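# Stack four numbered cartons on pallet, largest at bottom

## Task

Build a single straight, upright column of the four identical cube cartons that sits entirely on the small square wooden pallet, touching nothing else from the bench. Each carton's number is printed on its underside; order the column so the largest number is at the bottom and each carton above carries a smaller number than the one beneath it, and every carton must end up standing on its numbered face. Tipping a carton over on the table to read its number and then turning it back is allowed. The stack must stay standing on its own, not held up by the robot. Finish by opening the grippers and moving the arms away.

## Robot and tools

Robot: two arms, left_arm and right_arm, each ending in a parallel two-finger gripper. The names are labels only and do not mean the left or right of any image. Occasionally something may briefly pull on a held item or shove a loose one.

Frames: result poses use one shared scene frame in metres. Its origin is on the table surface midway between the arms, +z is up, +x points out over the table, and left_arm sits toward +y. Each gripper also has its own axes: fingers extend along its +z, and they close and open along its y. The reported end_effector_position is the point between the finger pads, roughly 1 cm short of the fingertips. Orientation is given as end_effector_quat_wxyz. Reported hand positions can be wrong, more so at long reach. Arm bases may be tilted; the mounting plates and the metal frame behind the arms are fixed obstacles.

A row (used by both tools): 14 numbers, each in [-1, 1], one list covering both arms. Order: left_arm dx, dy, dz, rx, ry, rz, opening, then right_arm dx, dy, dz, rx, ry, rz, opening. Always send all 14 even if one arm is idle. dx..rz are an offset, not a pose: they are expressed in that gripper's own axes and measured from its pose at the start of the action (or, for a move, from the pose in the last result that showed one). Scale: 1.0 equals 0.6 m of translation or 180 degrees of rotation; rx, ry, rz form one rotation vector. The opening is absolute, not an offset: +1 is fully open (0.094 m), -1 is closed.

execute_actions(actions): a list of actions run in sequence. Each action is a table of up to 15 rows, one per 1/30 s control step; if fewer rows are given, the last row repeats to fill 15 steps. Every row is an offset from the action's start pose, not from the row before. An empty list just returns state and images.

move(target, speed, blocking): target is one 14-number row as above. Each gripper follows a straight path toward its target; both paths finish together, lasting 0.5 to 10 s (cut off at 10 s). speed is the top path speed in m/s, 0.002 to 0.5, default 0.25; rotation is capped at twice that in rad/s. Grippers rotate the short way. Paths ignore obstacles and the other arm, so plan clearance yourself. Grippers lag, drift, and can exceed speed, especially with a straight arm. Faster contact hits harder, and aiming farther beyond a contact presses harder. With blocking=false the result comes after 0.5 s while motion continues; use wait(0) to check, and call wait or stop before sending new rows or moves.

wait(seconds): 0 to 10 s; arms hold their last command; returns early if a running move ends. stop(): brakes a running move (needs room; fingers keep moving).

zoom_image(camera, region): camera is cam_head_left, cam_head_right, cam_left_wrist or cam_right_wrist; region is [x0, y0, x1, y1] in pixels from the top-left, at most 504 by 504. Image sizes: head cameras 896x504, wrist cameras 616x616. Useful for reading carton numbers.

finished_scene(scene): ends the given scene (integer) irreversibly and reports success. Only call it once the stack is complete, stable and released.

Reading results: a state line lists each arm's pose; grip_measured gives finger opening on the command scale (last joint value is opening in metres; each gripper may read about 1 mm off). Hand target lines show where the controller is now steering. A move: line reports the ending (done, off_target, moving, held, fault) and limits (paced = sent pose clipped; held = some steps blocked, after which the arm may jump faster). Distances to target are also listed. pose unreachable means the clearance check altered or blocked that arm's command. FAULT means an arm stopped. MOTOR HOT appears from 85 °C; at 100 °C an OVER-TEMPERATURE FAULT drops that arm, so avoid holding loads for long, including while thinking.

Motion behaviour: each control step clips the commanded pose to within 70 mm and 16 degrees of the measured pose; position wins over orientation if both cannot be met. Large offsets may need several actions, since the arm only continues to the last clipped pose. Arms tend to end about a centimetre or more low; zero offsets can let them sag further. To keep an arm in place, send the correction back to its desired pose in the first call of a reply and zeros after, aiming higher if it still droops. The robot keeps obeying its last command while you think. Joint ranges (rad): waist ±2.880, shoulder 0 to 3.142, elbow 0 to 3.019, wrist pitch -1.693 to 1.571, wrist yaw ±1.571, wrist roll ±2.094.

Gripping: command an opening below grip_measured to hold; about 0.03 below is firm, smaller gaps grip more gently. Pads exert roughly 50 to 62 N max and can spike on first contact.

Avoid: knocking or placing anything off the table (instant failure), letting the arms collide or press on each other, dropping or slamming cartons, hard pushes, and leaving the stack supported by a gripper. Quicker, smoother work with less effort is better.

Each tool is called after "Emit:" as a command line: name --argument value for each argument, lists and objects as JSON in quotes; but a table of rows of numbers goes row by row, as --pt "numbers of a row", without its own name.

## Session

Emit:
execute_actions --actions '[]'

Scene clock: 0.00 s.
left_arm: end_effector_position=(+0.3355, +0.4130, +0.2795) grip_measured=+1.000 end_effector_quat_wxyz=(+0.034, +0.874, -0.471, +0.115) | right_arm: end_effector_position=(+0.4737, +0.1345, +0.2170) grip_measured=+1.000 end_effector_quat_wxyz=(-0.309, -0.165, +0.755, +0.554)
Joint positions: left_arm=[ 0.034  0.503  0.841 -1.305  0.002 -2.039  0.094] | right_arm=[ 0.693  2.13   2.035 -1.453 -0.925  0.11   0.094]
Joint velocities: left_arm=[ 0.005 -0.015 -0.007 -0.017 -0.022 -0.081  0.   ] | right_arm=[ 0.015 -0.005 -0.012 -0.002  0.007  0.066  0.   ]
Hand target (left_arm): +0.343, +0.416, +0.290; +0.026, +0.874, -0.469, +0.126
Hand target (right_arm): +0.480, +0.135, +0.220; -0.301, -0.167, +0.756, +0.557

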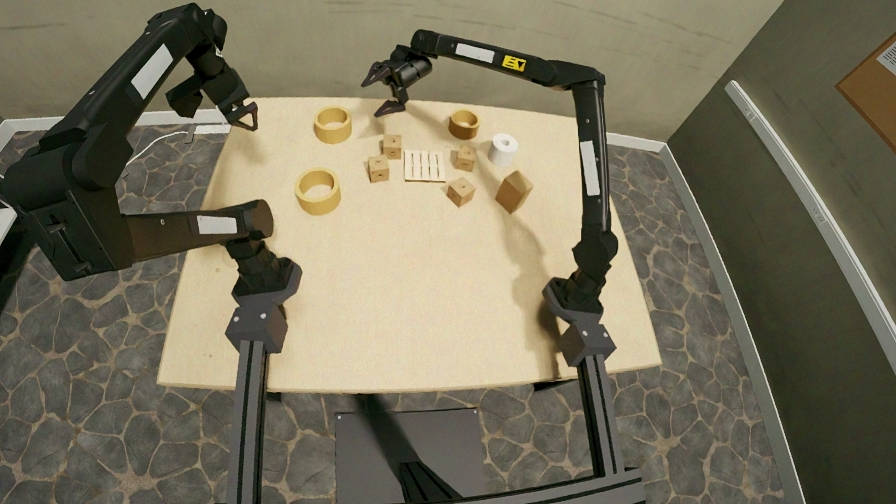

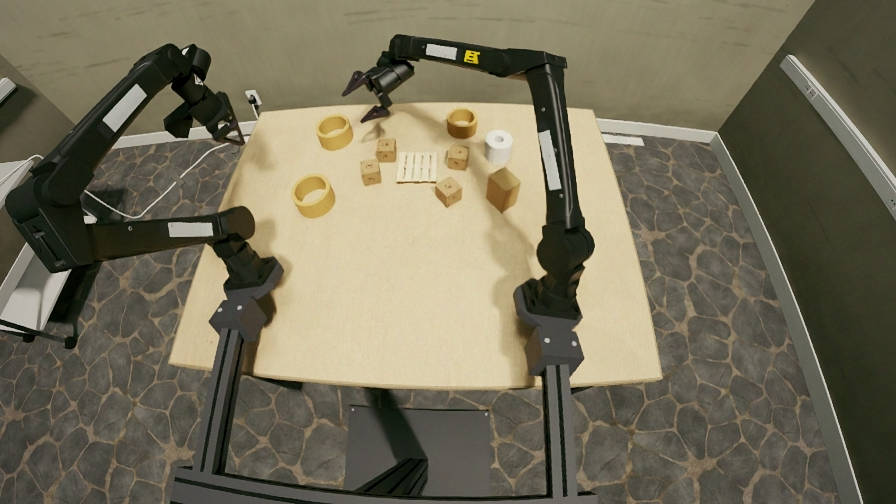

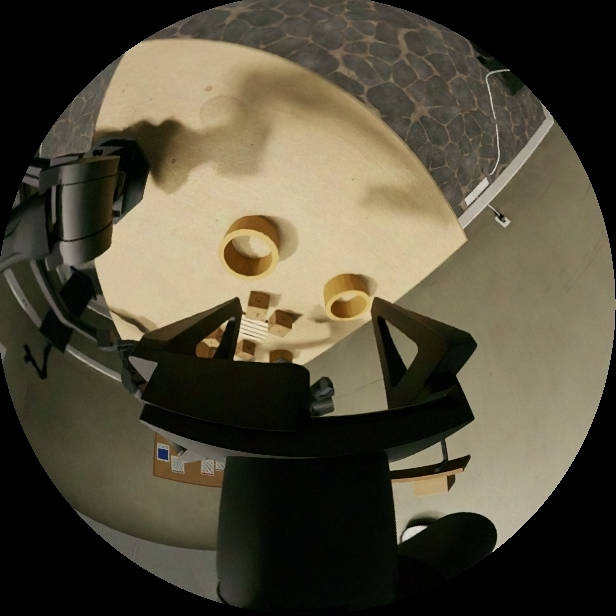

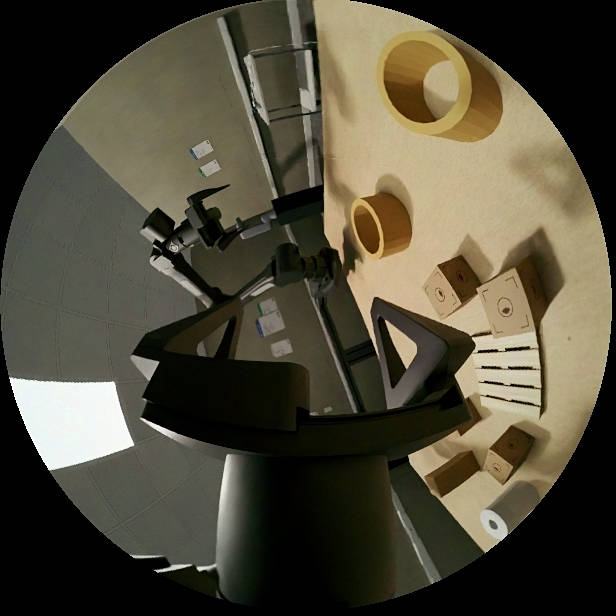

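Emit:
move --target '[0.31,0.29,0.11,-0.09,-0.027,0.682,1,0.553,-0.163,-0.23,0.385,-0.214,0.115,1]' --speed 0.3

Emit:
zoom_image --camera "cam_head_left" --region '[280,80,580,250]'

Scene clock: 4.97 s.
left_arm: end_effector_position=(+0.2913, +0.1629, +0.2381) grip_measured=+1.000 end_effector_quat_wxyz=(-0.003, -0.003, +1.000, +0.016) | right_arm: end_effector_position=(+0.3043, -0.1934, +0.2392) grip_measured=+1.000 end_effector_quat_wxyz=(-0.003, -0.006, +1.000, -0.005)
Joint positions: left_arm=[-1.102  1.146  0.912 -1.355 -0.497 -1.096  0.094] | right_arm=[ 0.903  1.11   0.972 -1.326  0.477  0.828  0.094]
Joint velocities: left_arm=[-0.005 -0.005  0.002 -0.017  0.022 -0.022  0.   ] | right_arm=[-0.005 -0.015  0.012 -0.002 -0.037 -0.066  0.   ]
Hand target (left_arm): +0.301, +0.154, +0.250; +0.005, +0.002, +1.000, +0.006
Hand target (right_arm): +0.299, -0.195, +0.241; -0.001, -0.004, +1.000, -0.004
Off the commanded pose (left_arm): 0.018 m, 2 deg.
Off the commanded pose (right_arm): 0.007 m, 1 deg.
move: off_target (left_arm)

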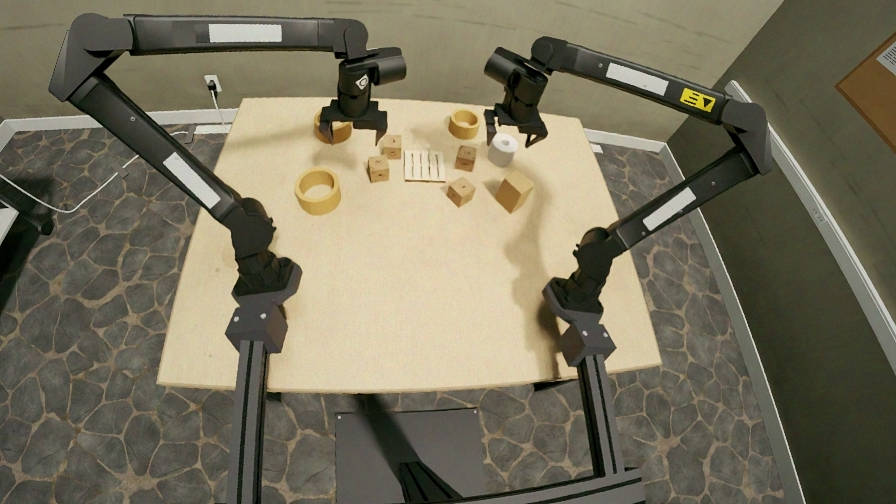

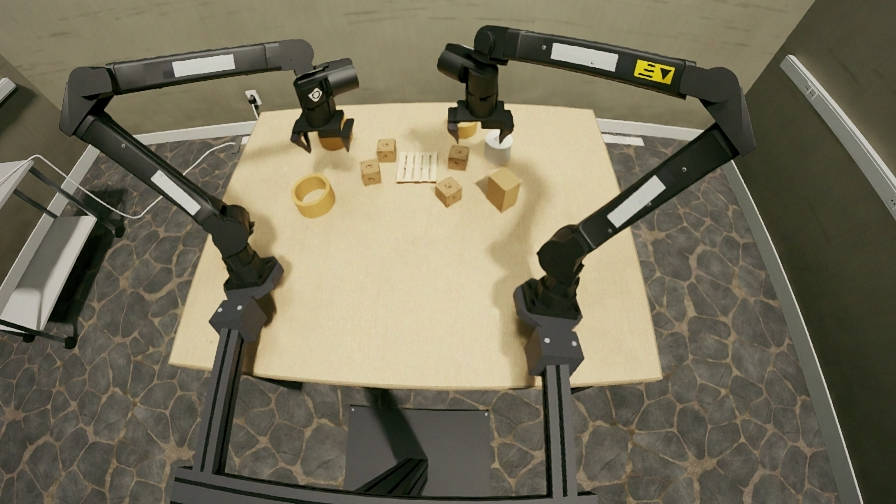

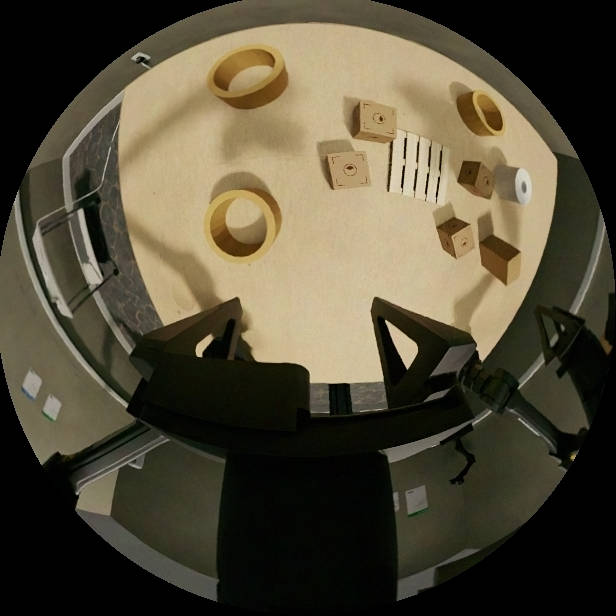

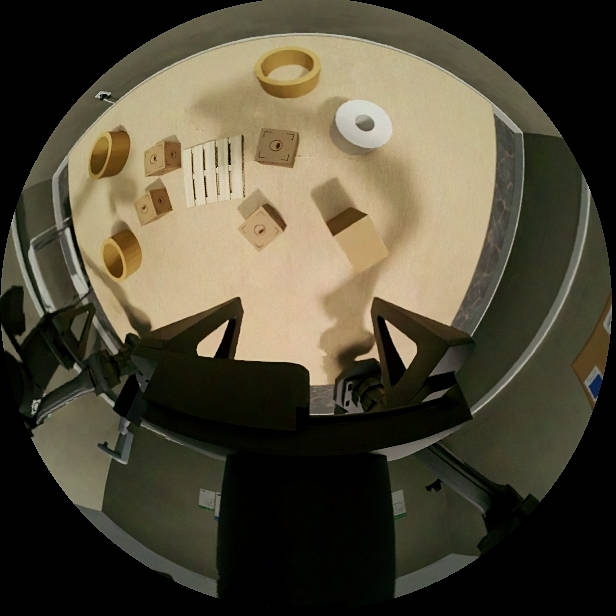

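Region (280, 80, 580, 250) of cam_head_left's 896x504 image, scaled by 1.680, with more detail than that image has; it fills the top 286 rows of this view, and the rest is white.

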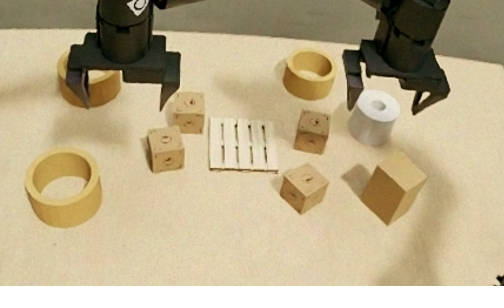

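Emit:
move --target '[-0.18,-0.105,0.22,0,0,-0.03,1,-0.043,0.113,0.22,0,0,0.2,1]'

Scene clock: 7.23 s.
left_arm: end_effector_position=(+0.3841, +0.1123, +0.0998) grip_measured=+1.000 end_effector_quat_wxyz=(-0.012, -0.047, +0.998, +0.026) | right_arm: end_effector_position=(+0.3311, -0.1250, +0.1160) grip_measured=+1.000 end_effector_quat_wxyz=(+0.002, +0.292, +0.956, +0.002)
Joint positions: left_arm=[-0.813  1.521  0.998 -0.942 -0.48  -0.871  0.094] | right_arm=[ 0.817  1.422  0.929 -0.908  0.463  1.327  0.094]
Joint velocities: left_arm=[-0.005 -0.005 -0.007 -0.007 -0.007 -0.007  0.   ] | right_arm=[-0.005  0.005  0.007 -0.017 -0.022  0.037  0.   ]
Hand target (left_arm): +0.398, +0.104, +0.104; -0.003, -0.050, +0.999, +0.015
Hand target (right_arm): +0.331, -0.128, +0.108; -0.001, +0.304, +0.953, -0.004
Off the commanded pose (left_arm): 0.017 m, 2 deg.
Off the commanded pose (right_arm): 0.010 m, 2 deg.
move: off_target (left_arm)

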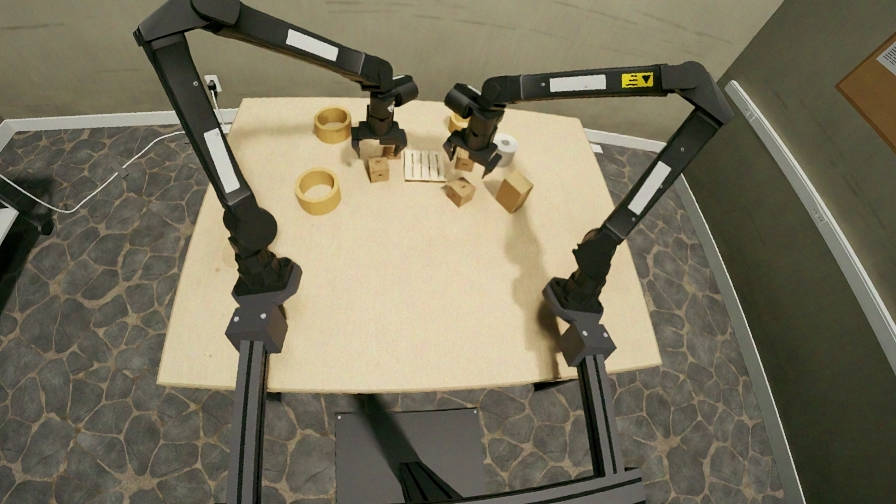

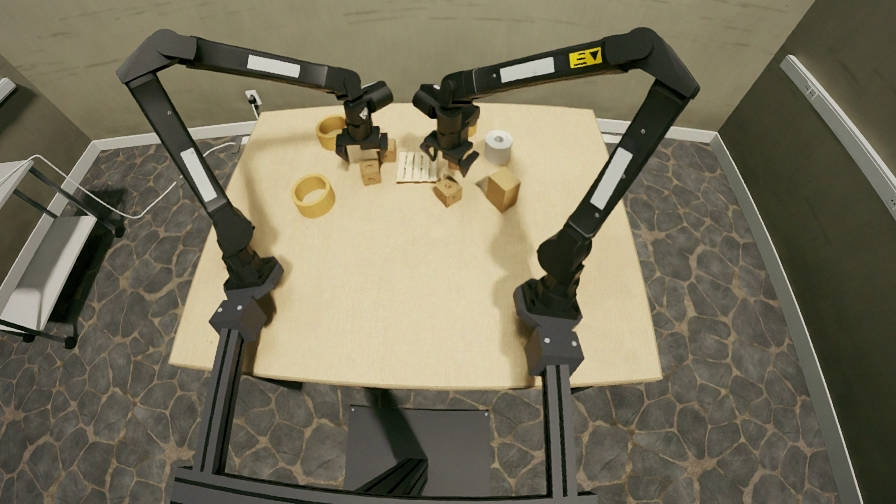

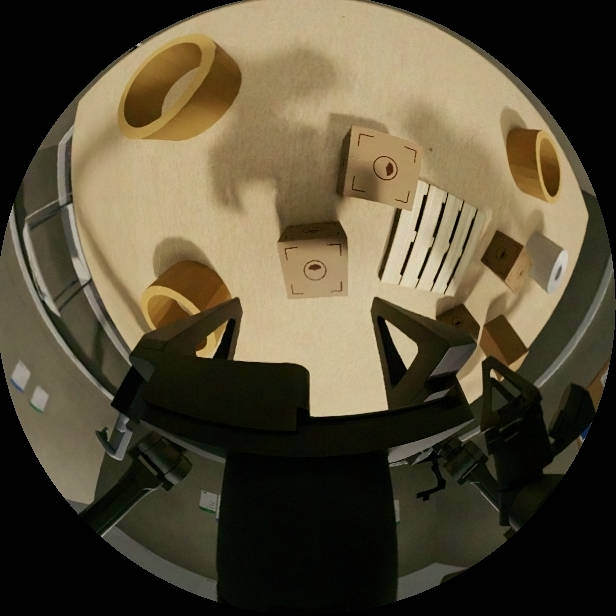

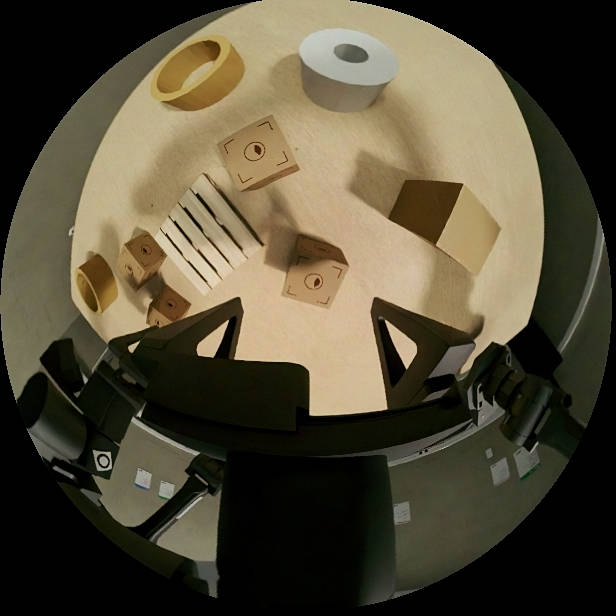

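Emit:
move --target '[0,-0.008,0.065,0,0,0,1,0.02,-0.008,0.09,0,0,0.09,1]' --speed 0.1

Scene clock: 9.40 s.
left_arm: end_effector_position=(+0.3834, +0.1094, +0.0681) grip_measured=+1.000 end_effector_quat_wxyz=(-0.008, -0.050, +0.998, +0.024) | right_arm: end_effector_position=(+0.3236, -0.1179, +0.0745) grip_measured=+1.000 end_effector_quat_wxyz=(+0.007, +0.414, +0.910, +0.015)
Joint positions: left_arm=[-0.785  1.574  0.969 -0.837 -0.479 -0.843  0.094] | right_arm=[ 0.792  1.485  0.865 -0.739  0.457  1.549  0.094]
Joint velocities: left_arm=[-0.005  0.005  0.012  0.007  0.037 -0.022  0.   ] | right_arm=[-0.005 -0.015  0.002 -0.002  0.007  0.081  0.   ]
Hand target (left_arm): +0.383, +0.110, +0.061; -0.012, -0.047, +0.998, +0.026
Hand target (right_arm): +0.320, -0.123, +0.063; +0.002, +0.424, +0.906, +0.003
Off the commanded pose (left_arm): 0.007 m, 1 deg.
Off the commanded pose (right_arm): 0.014 m, 2 deg.
move: off_target (right_arm)

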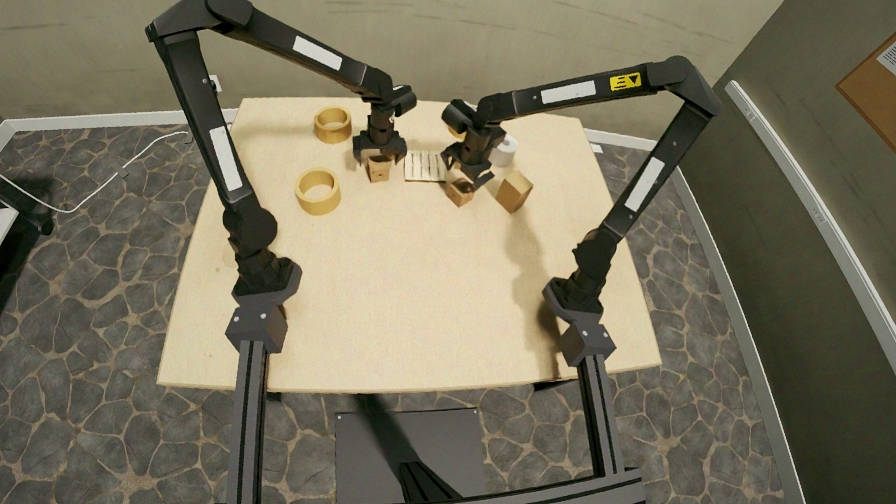

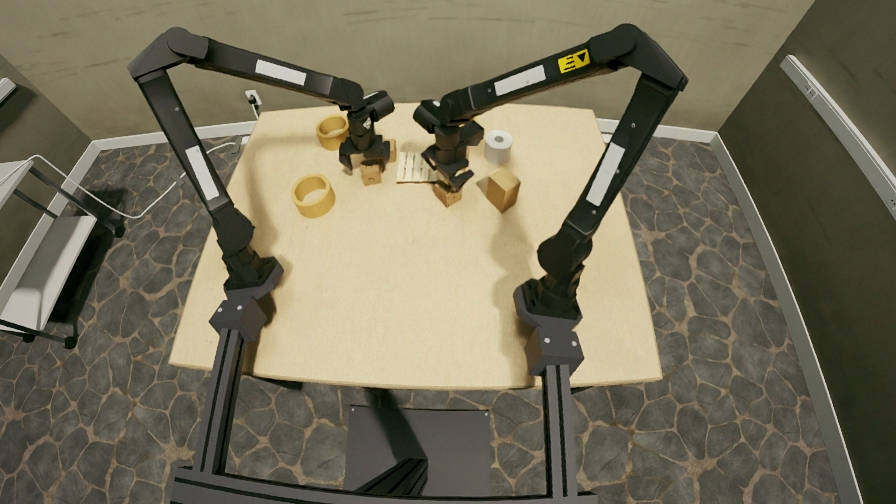

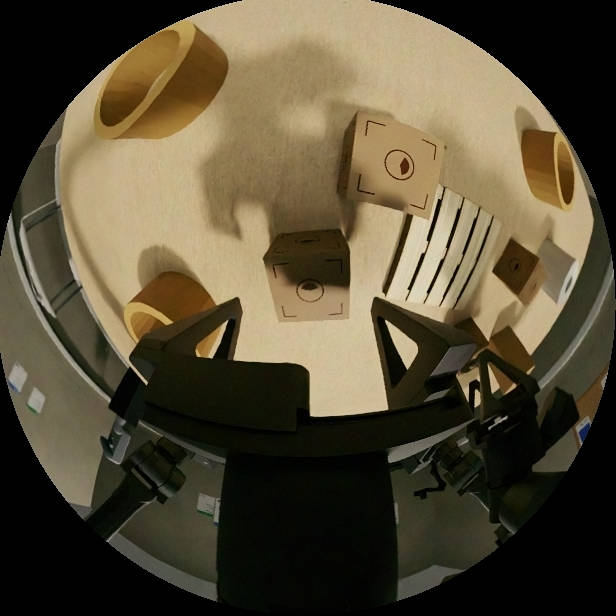

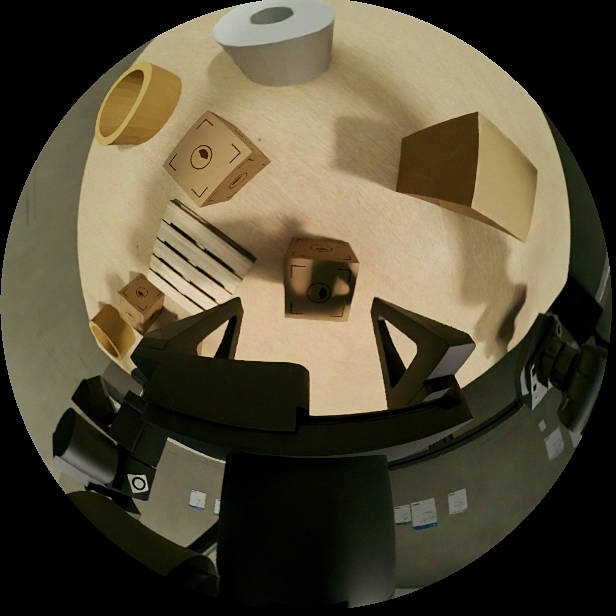

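Emit:
move --target '[0.005,0,0.07,0,0,0,1,0.01,-0.014,0.085,0,0,0.02,1]' --speed 0.1

Emit:
move --target '[0,0,0,0,0,0,0.05,0,0,0,0,0,0,0.05]'

Scene clock: 10.57 s.
left_arm: end_effector_position=(+0.3786, +0.1111, +0.0312) grip_measured=+1.000 end_effector_quat_wxyz=(-0.006, -0.054, +0.998, +0.024) | right_arm: end_effector_position=(+0.3178, -0.1138, +0.0326) grip_measured=+1.000 end_effector_quat_wxyz=(+0.010, +0.435, +0.900, +0.023)
Joint positions: left_arm=[-0.751  1.634  0.931 -0.719 -0.476 -0.811  0.094] | right_arm=[ 0.76   1.565  0.819 -0.577  0.448  1.551  0.094]
Joint velocities: left_arm=[-0.005 -0.015  0.002  0.017 -0.081  0.051  0.   ] | right_arm=[-0.015  0.015  0.017  0.022 -0.051  0.007  0.   ]
Hand target (left_arm): +0.380, +0.111, +0.026; -0.008, -0.050, +0.998, +0.024
Hand target (right_arm): +0.315, -0.118, +0.024; +0.006, +0.443, +0.897, +0.015
Off the commanded pose (left_arm): 0.005 m, 0 deg.
Off the commanded pose (right_arm): 0.011 m, 1 deg.
move: off_target (right_arm)

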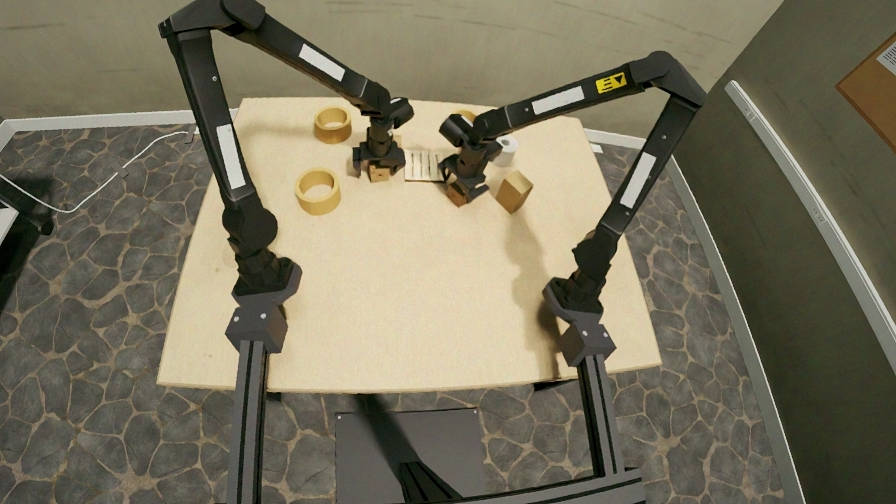

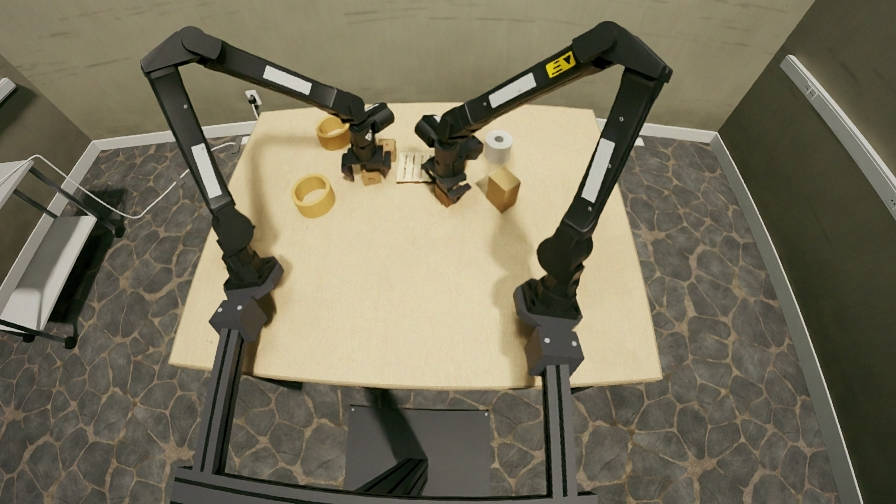

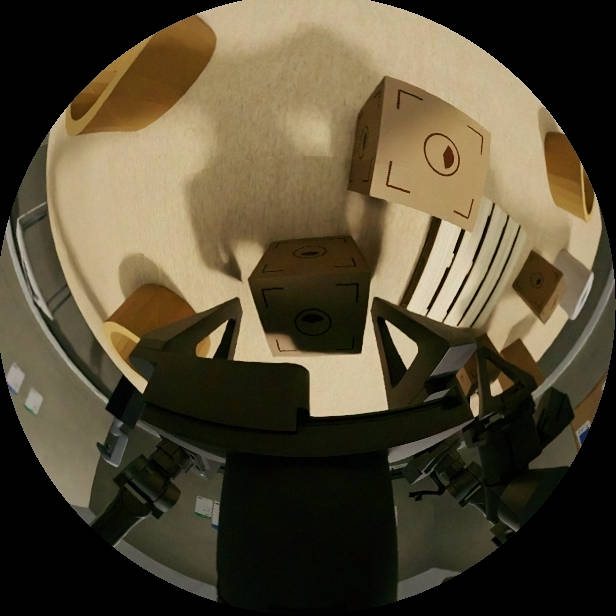

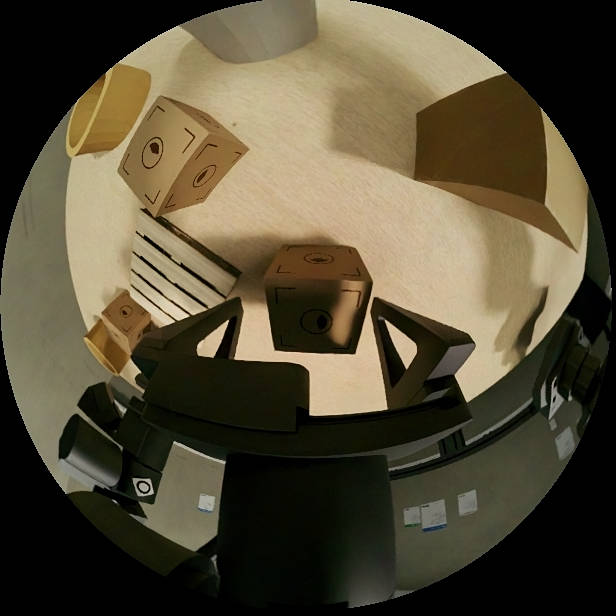

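Scene clock: 11.07 s.
left_arm: end_effector_position=(+0.3784, +0.1112, +0.0311) grip_measured=+0.151 end_effector_quat_wxyz=(-0.006, -0.054, +0.998, +0.024) | right_arm: end_effector_position=(+0.3177, -0.1138, +0.0326) grip_measured=+0.137 end_effector_quat_wxyz=(+0.010, +0.435, +0.900, +0.023)
Joint positions: left_arm=[-0.751  1.634  0.93  -0.719 -0.476 -0.811  0.054] | right_arm=[ 0.76   1.565  0.819 -0.578  0.448  1.551  0.053]
Joint velocities: left_arm=[-0.005 -0.005 -0.022 -0.007  0.007 -0.022  0.   ] | right_arm=[-0.015  0.005 -0.007 -0.022  0.022 -0.081  0.001]
Hand target (left_arm): +0.379, +0.111, +0.031; -0.006, -0.054, +0.998, +0.024
Hand target (right_arm): +0.318, -0.114, +0.033; +0.010, +0.435, +0.900, +0.023
Off the commanded pose (left_arm): 0.000 m, 0 deg.
Off the commanded pose (right_arm): 0.000 m, 0 deg.
move: done

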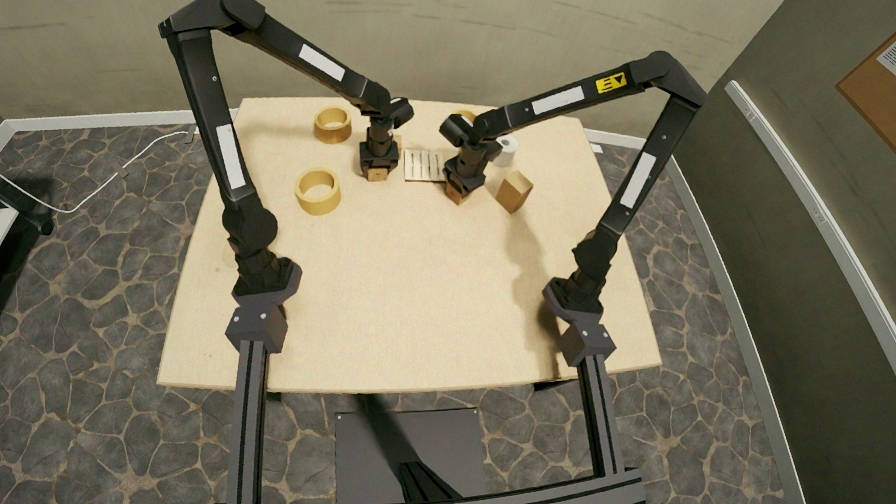

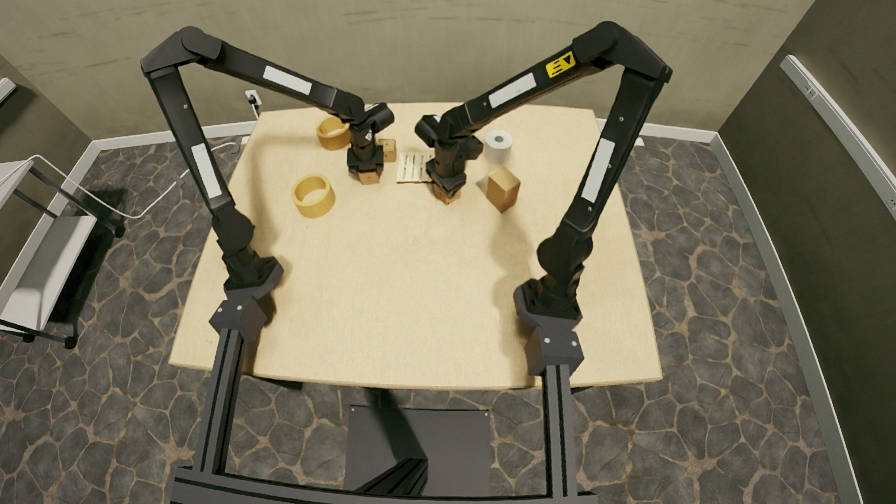

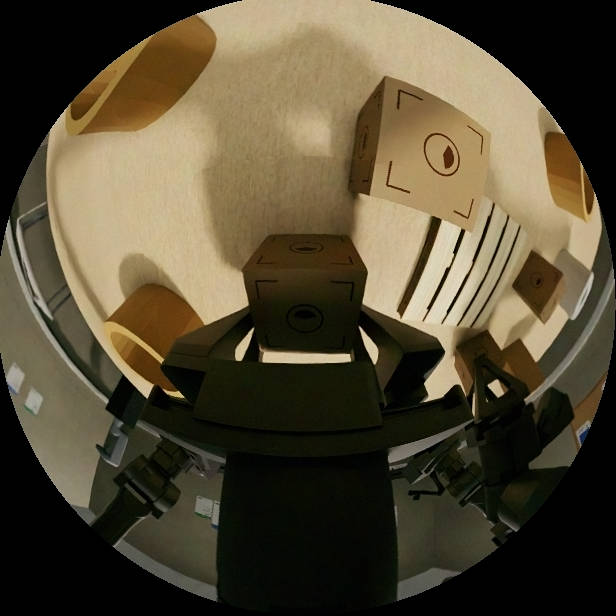

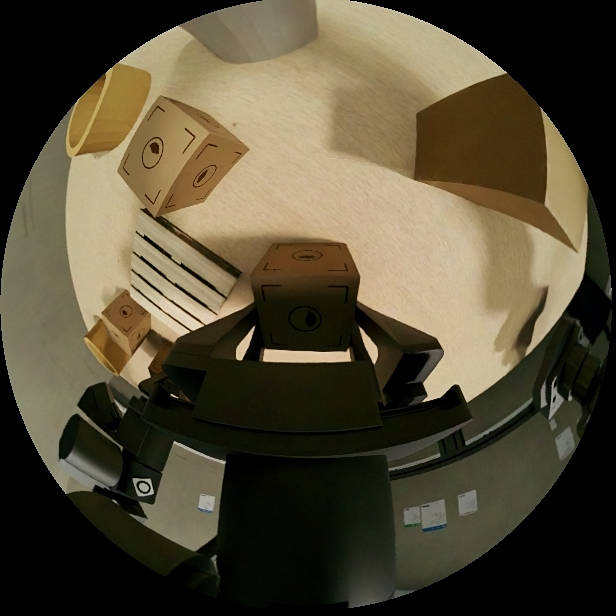

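Emit:
move --target '[0,0,-0.15,0,0,0,0.1,0,0,-0.15,0,0,0,0.09]'

Emit:
move --target '[0.05,0.1,-0.2,0,0,0.53,0.1,-0.1,-0.05,-0.2,0,0,-0.78,0.09]' --speed 0.45

Emit:
move --target '[0,0,0,0,-0.45,0,0.1,0,0,0,0,-0.45,0,0.09]' --speed 0.35

Scene clock: 12.70 s.
left_arm: end_effector_position=(+0.3712, +0.1119, +0.1130) grip_measured=+0.151 end_effector_quat_wxyz=(-0.013, -0.044, +0.999, +0.030) | right_arm: end_effector_position=(+0.3003, -0.1253, +0.1109) grip_measured=+0.137 end_effector_quat_wxyz=(+0.005, +0.425, +0.905, +0.009)
Joint positions: left_arm=[-0.849  1.496  0.987 -0.984 -0.486 -0.909  0.054] | right_arm=[ 0.862  1.391  0.844 -0.859  0.472  1.653  0.053]
Joint velocities: left_arm=[-0.005 -0.005 -0.022 -0.017 -0.007 -0.066 -0.001] | right_arm=[-0.005 -0.015 -0.022 -0.007  0.022  0.095  0.   ]
Hand target (left_arm): +0.380, +0.108, +0.121; -0.006, -0.054, +0.998, +0.024
Hand target (right_arm): +0.313, -0.117, +0.122; +0.010, +0.435, +0.900, +0.022
Off the commanded pose (left_arm): 0.013 m, 2 deg.
Off the commanded pose (right_arm): 0.020 m, 2 deg.
move: off_target (left_arm, right_arm)

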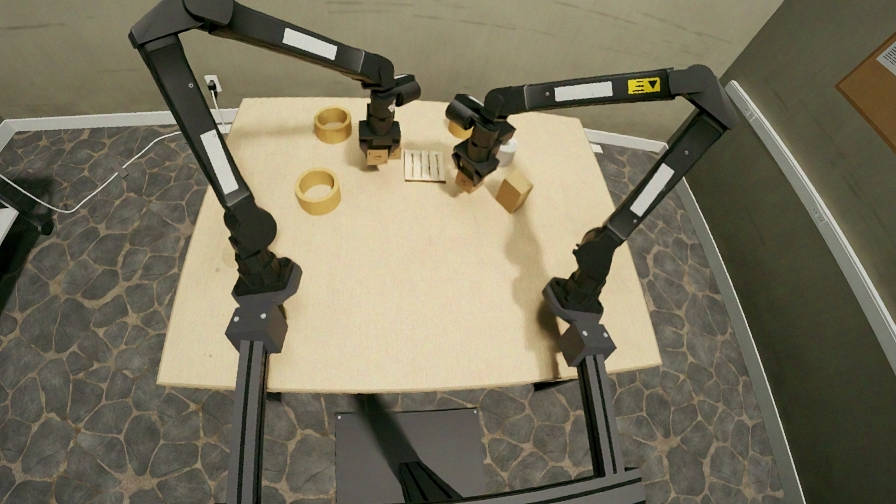

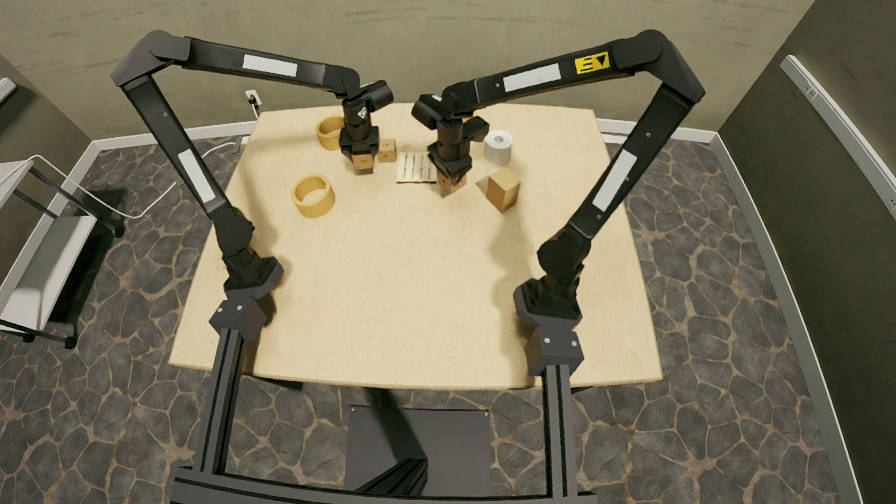

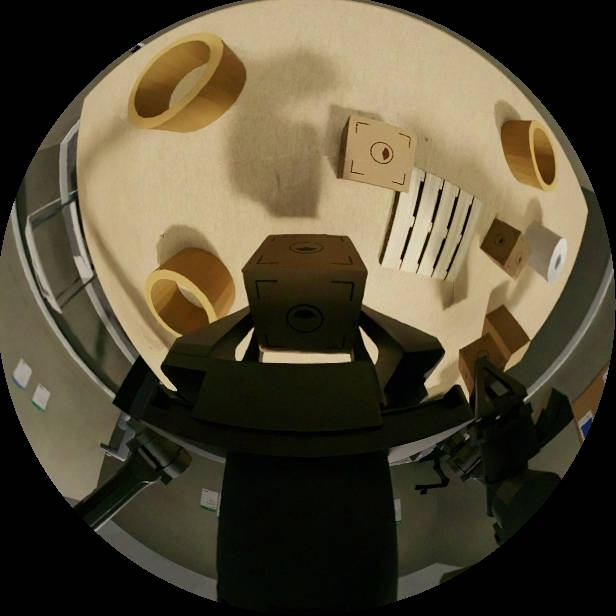

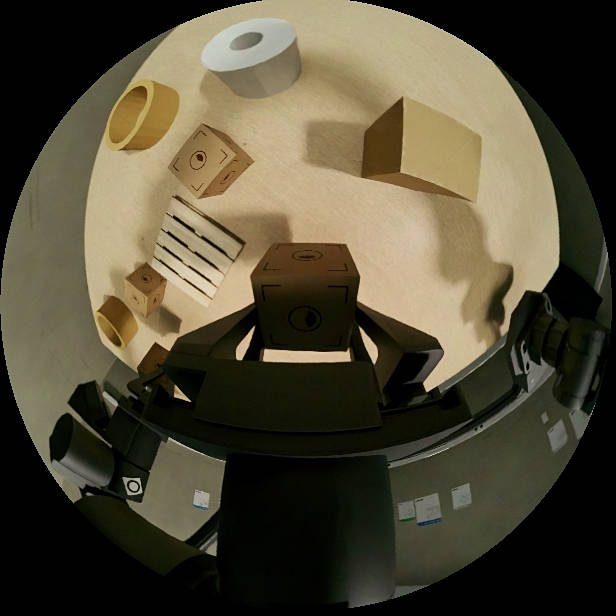

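Scene clock: 16.17 s.
left_arm: end_effector_position=(+0.3284, +0.1682, +0.2186) grip_measured=+0.152 end_effector_quat_wxyz=(-0.053, +0.708, +0.704, +0.016) | right_arm: end_effector_position=(+0.2943, -0.1977, +0.2081) grip_measured=+0.135 end_effector_quat_wxyz=(+0.018, +0.708, -0.706, +0.004)
Joint positions: left_arm=[-0.973  1.233  0.979 -1.357 -0.494  0.59   0.054] | right_arm=[ 0.871  1.123  0.901 -1.253  0.477 -0.759  0.053]
Joint velocities: left_arm=[-0.005 -0.005 -0.007 -0.012 -0.022  0.081  0.001] | right_arm=[-0.005 -0.005  0.022 -0.012 -0.095  0.037  0.   ]
Hand target (left_arm): +0.339, +0.163, +0.237; -0.030, +0.709, +0.704, +0.011
Hand target (right_arm): +0.310, -0.191, +0.230; -0.010, +0.708, -0.706, +0.002
Off the commanded pose (left_arm): 0.022 m, 3 deg.
Off the commanded pose (right_arm): 0.030 m, 3 deg.
move: off_target (left_arm, right_arm)

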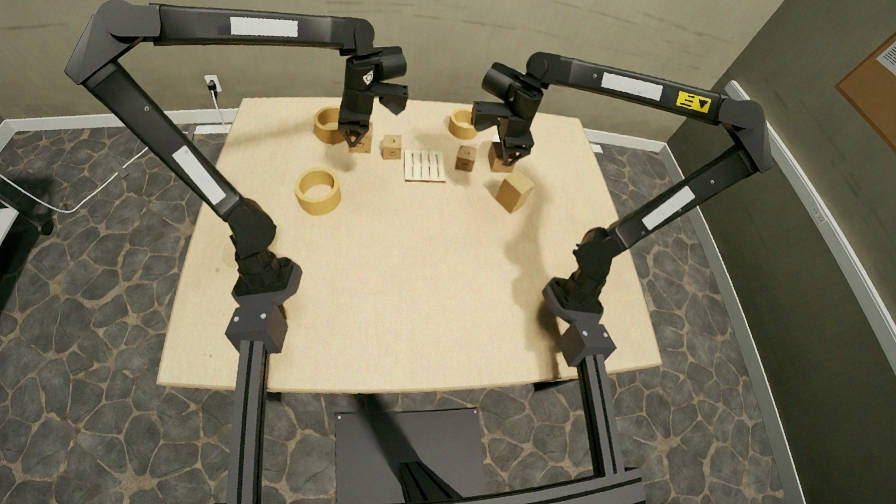

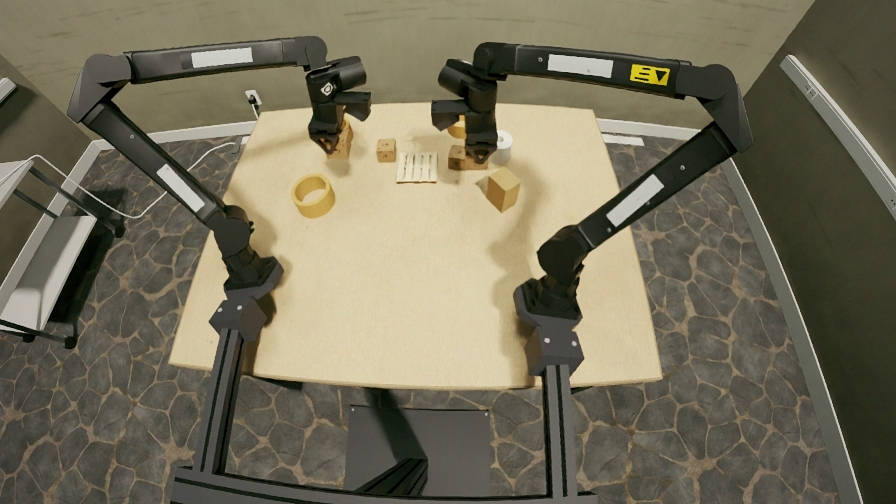

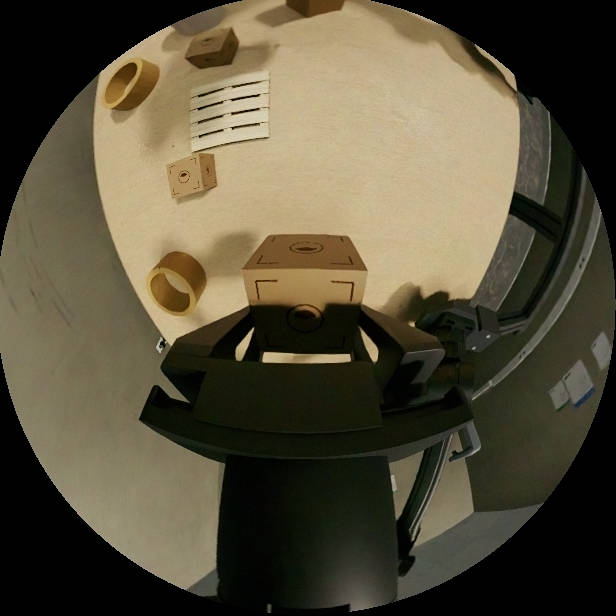

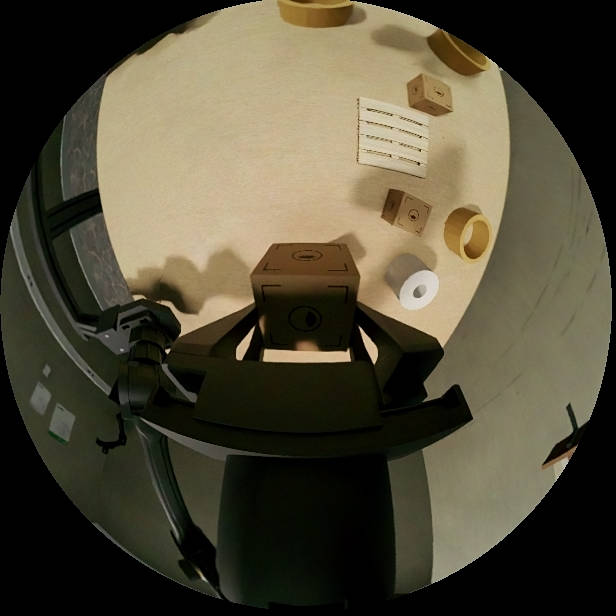

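Scene clock: 18.70 s.
left_arm: end_effector_position=(+0.3238, +0.1676, +0.2175) grip_measured=+0.152 end_effector_quat_wxyz=(+0.408, +0.543, +0.576, -0.455) | right_arm: end_effector_position=(+0.2951, -0.1948, +0.2168) grip_measured=+0.135 end_effector_quat_wxyz=(-0.450, +0.538, -0.544, -0.459)
Joint positions: left_arm=[-0.284  0.893  0.49  -0.486  0.977  1.189  0.054] | right_arm=[ 0.138  0.97   0.553 -0.648 -1.138 -1.469  0.053]
Joint velocities: left_arm=[-0.005 -0.005 -0.007 -0.012 -0.022 -0.037  0.   ] | right_arm=[ 0.005 -0.015 -0.027  0.002  0.007 -0.051  0.   ]
Hand target (left_arm): +0.328, +0.168, +0.218; +0.417, +0.546, +0.570, -0.451
Hand target (right_arm): +0.295, -0.196, +0.212; -0.452, +0.539, -0.544, -0.457
Off the commanded pose (left_arm): 0.005 m, 2 deg.
Off the commanded pose (right_arm): 0.009 m, 1 deg.
move: done

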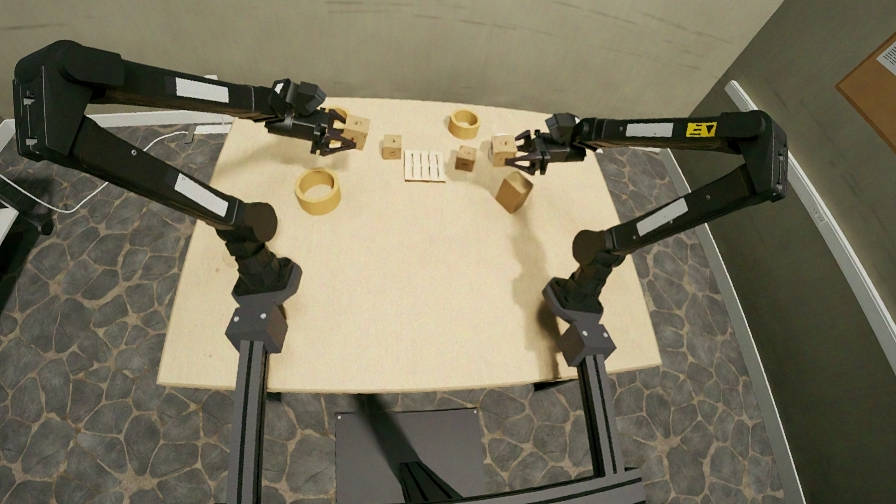

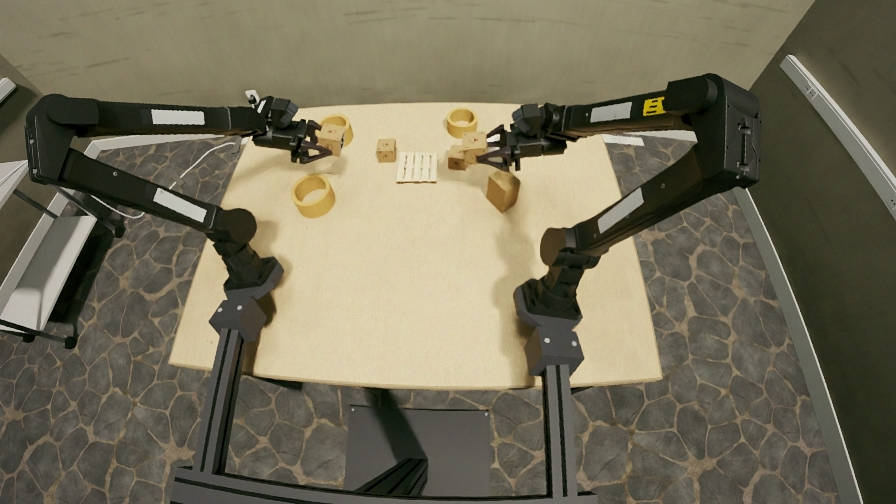

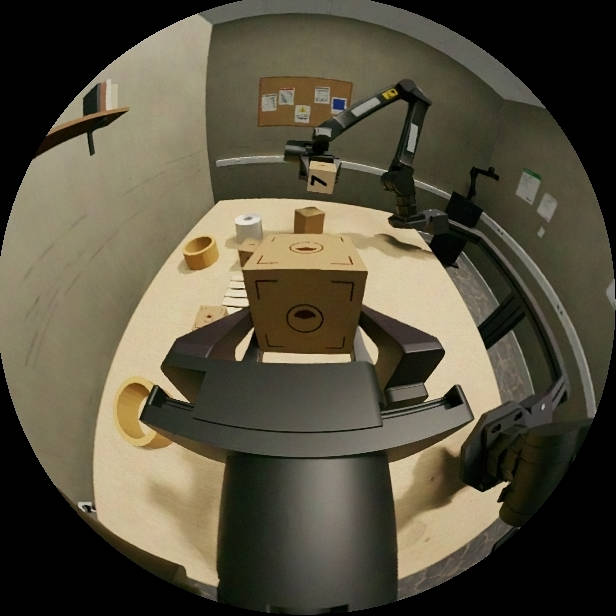

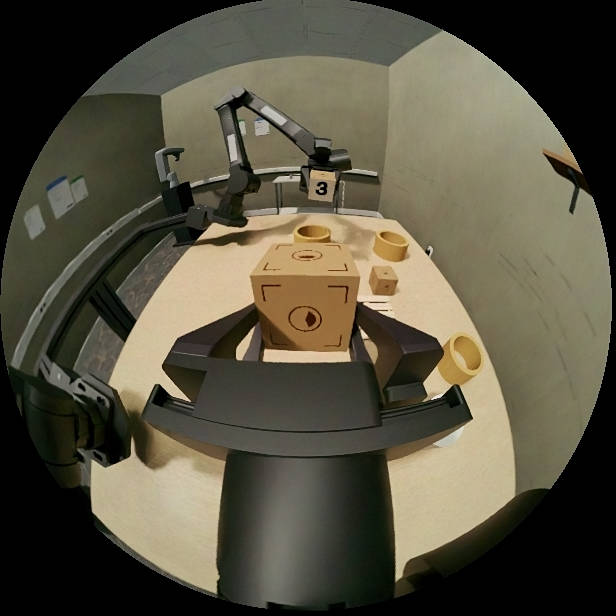

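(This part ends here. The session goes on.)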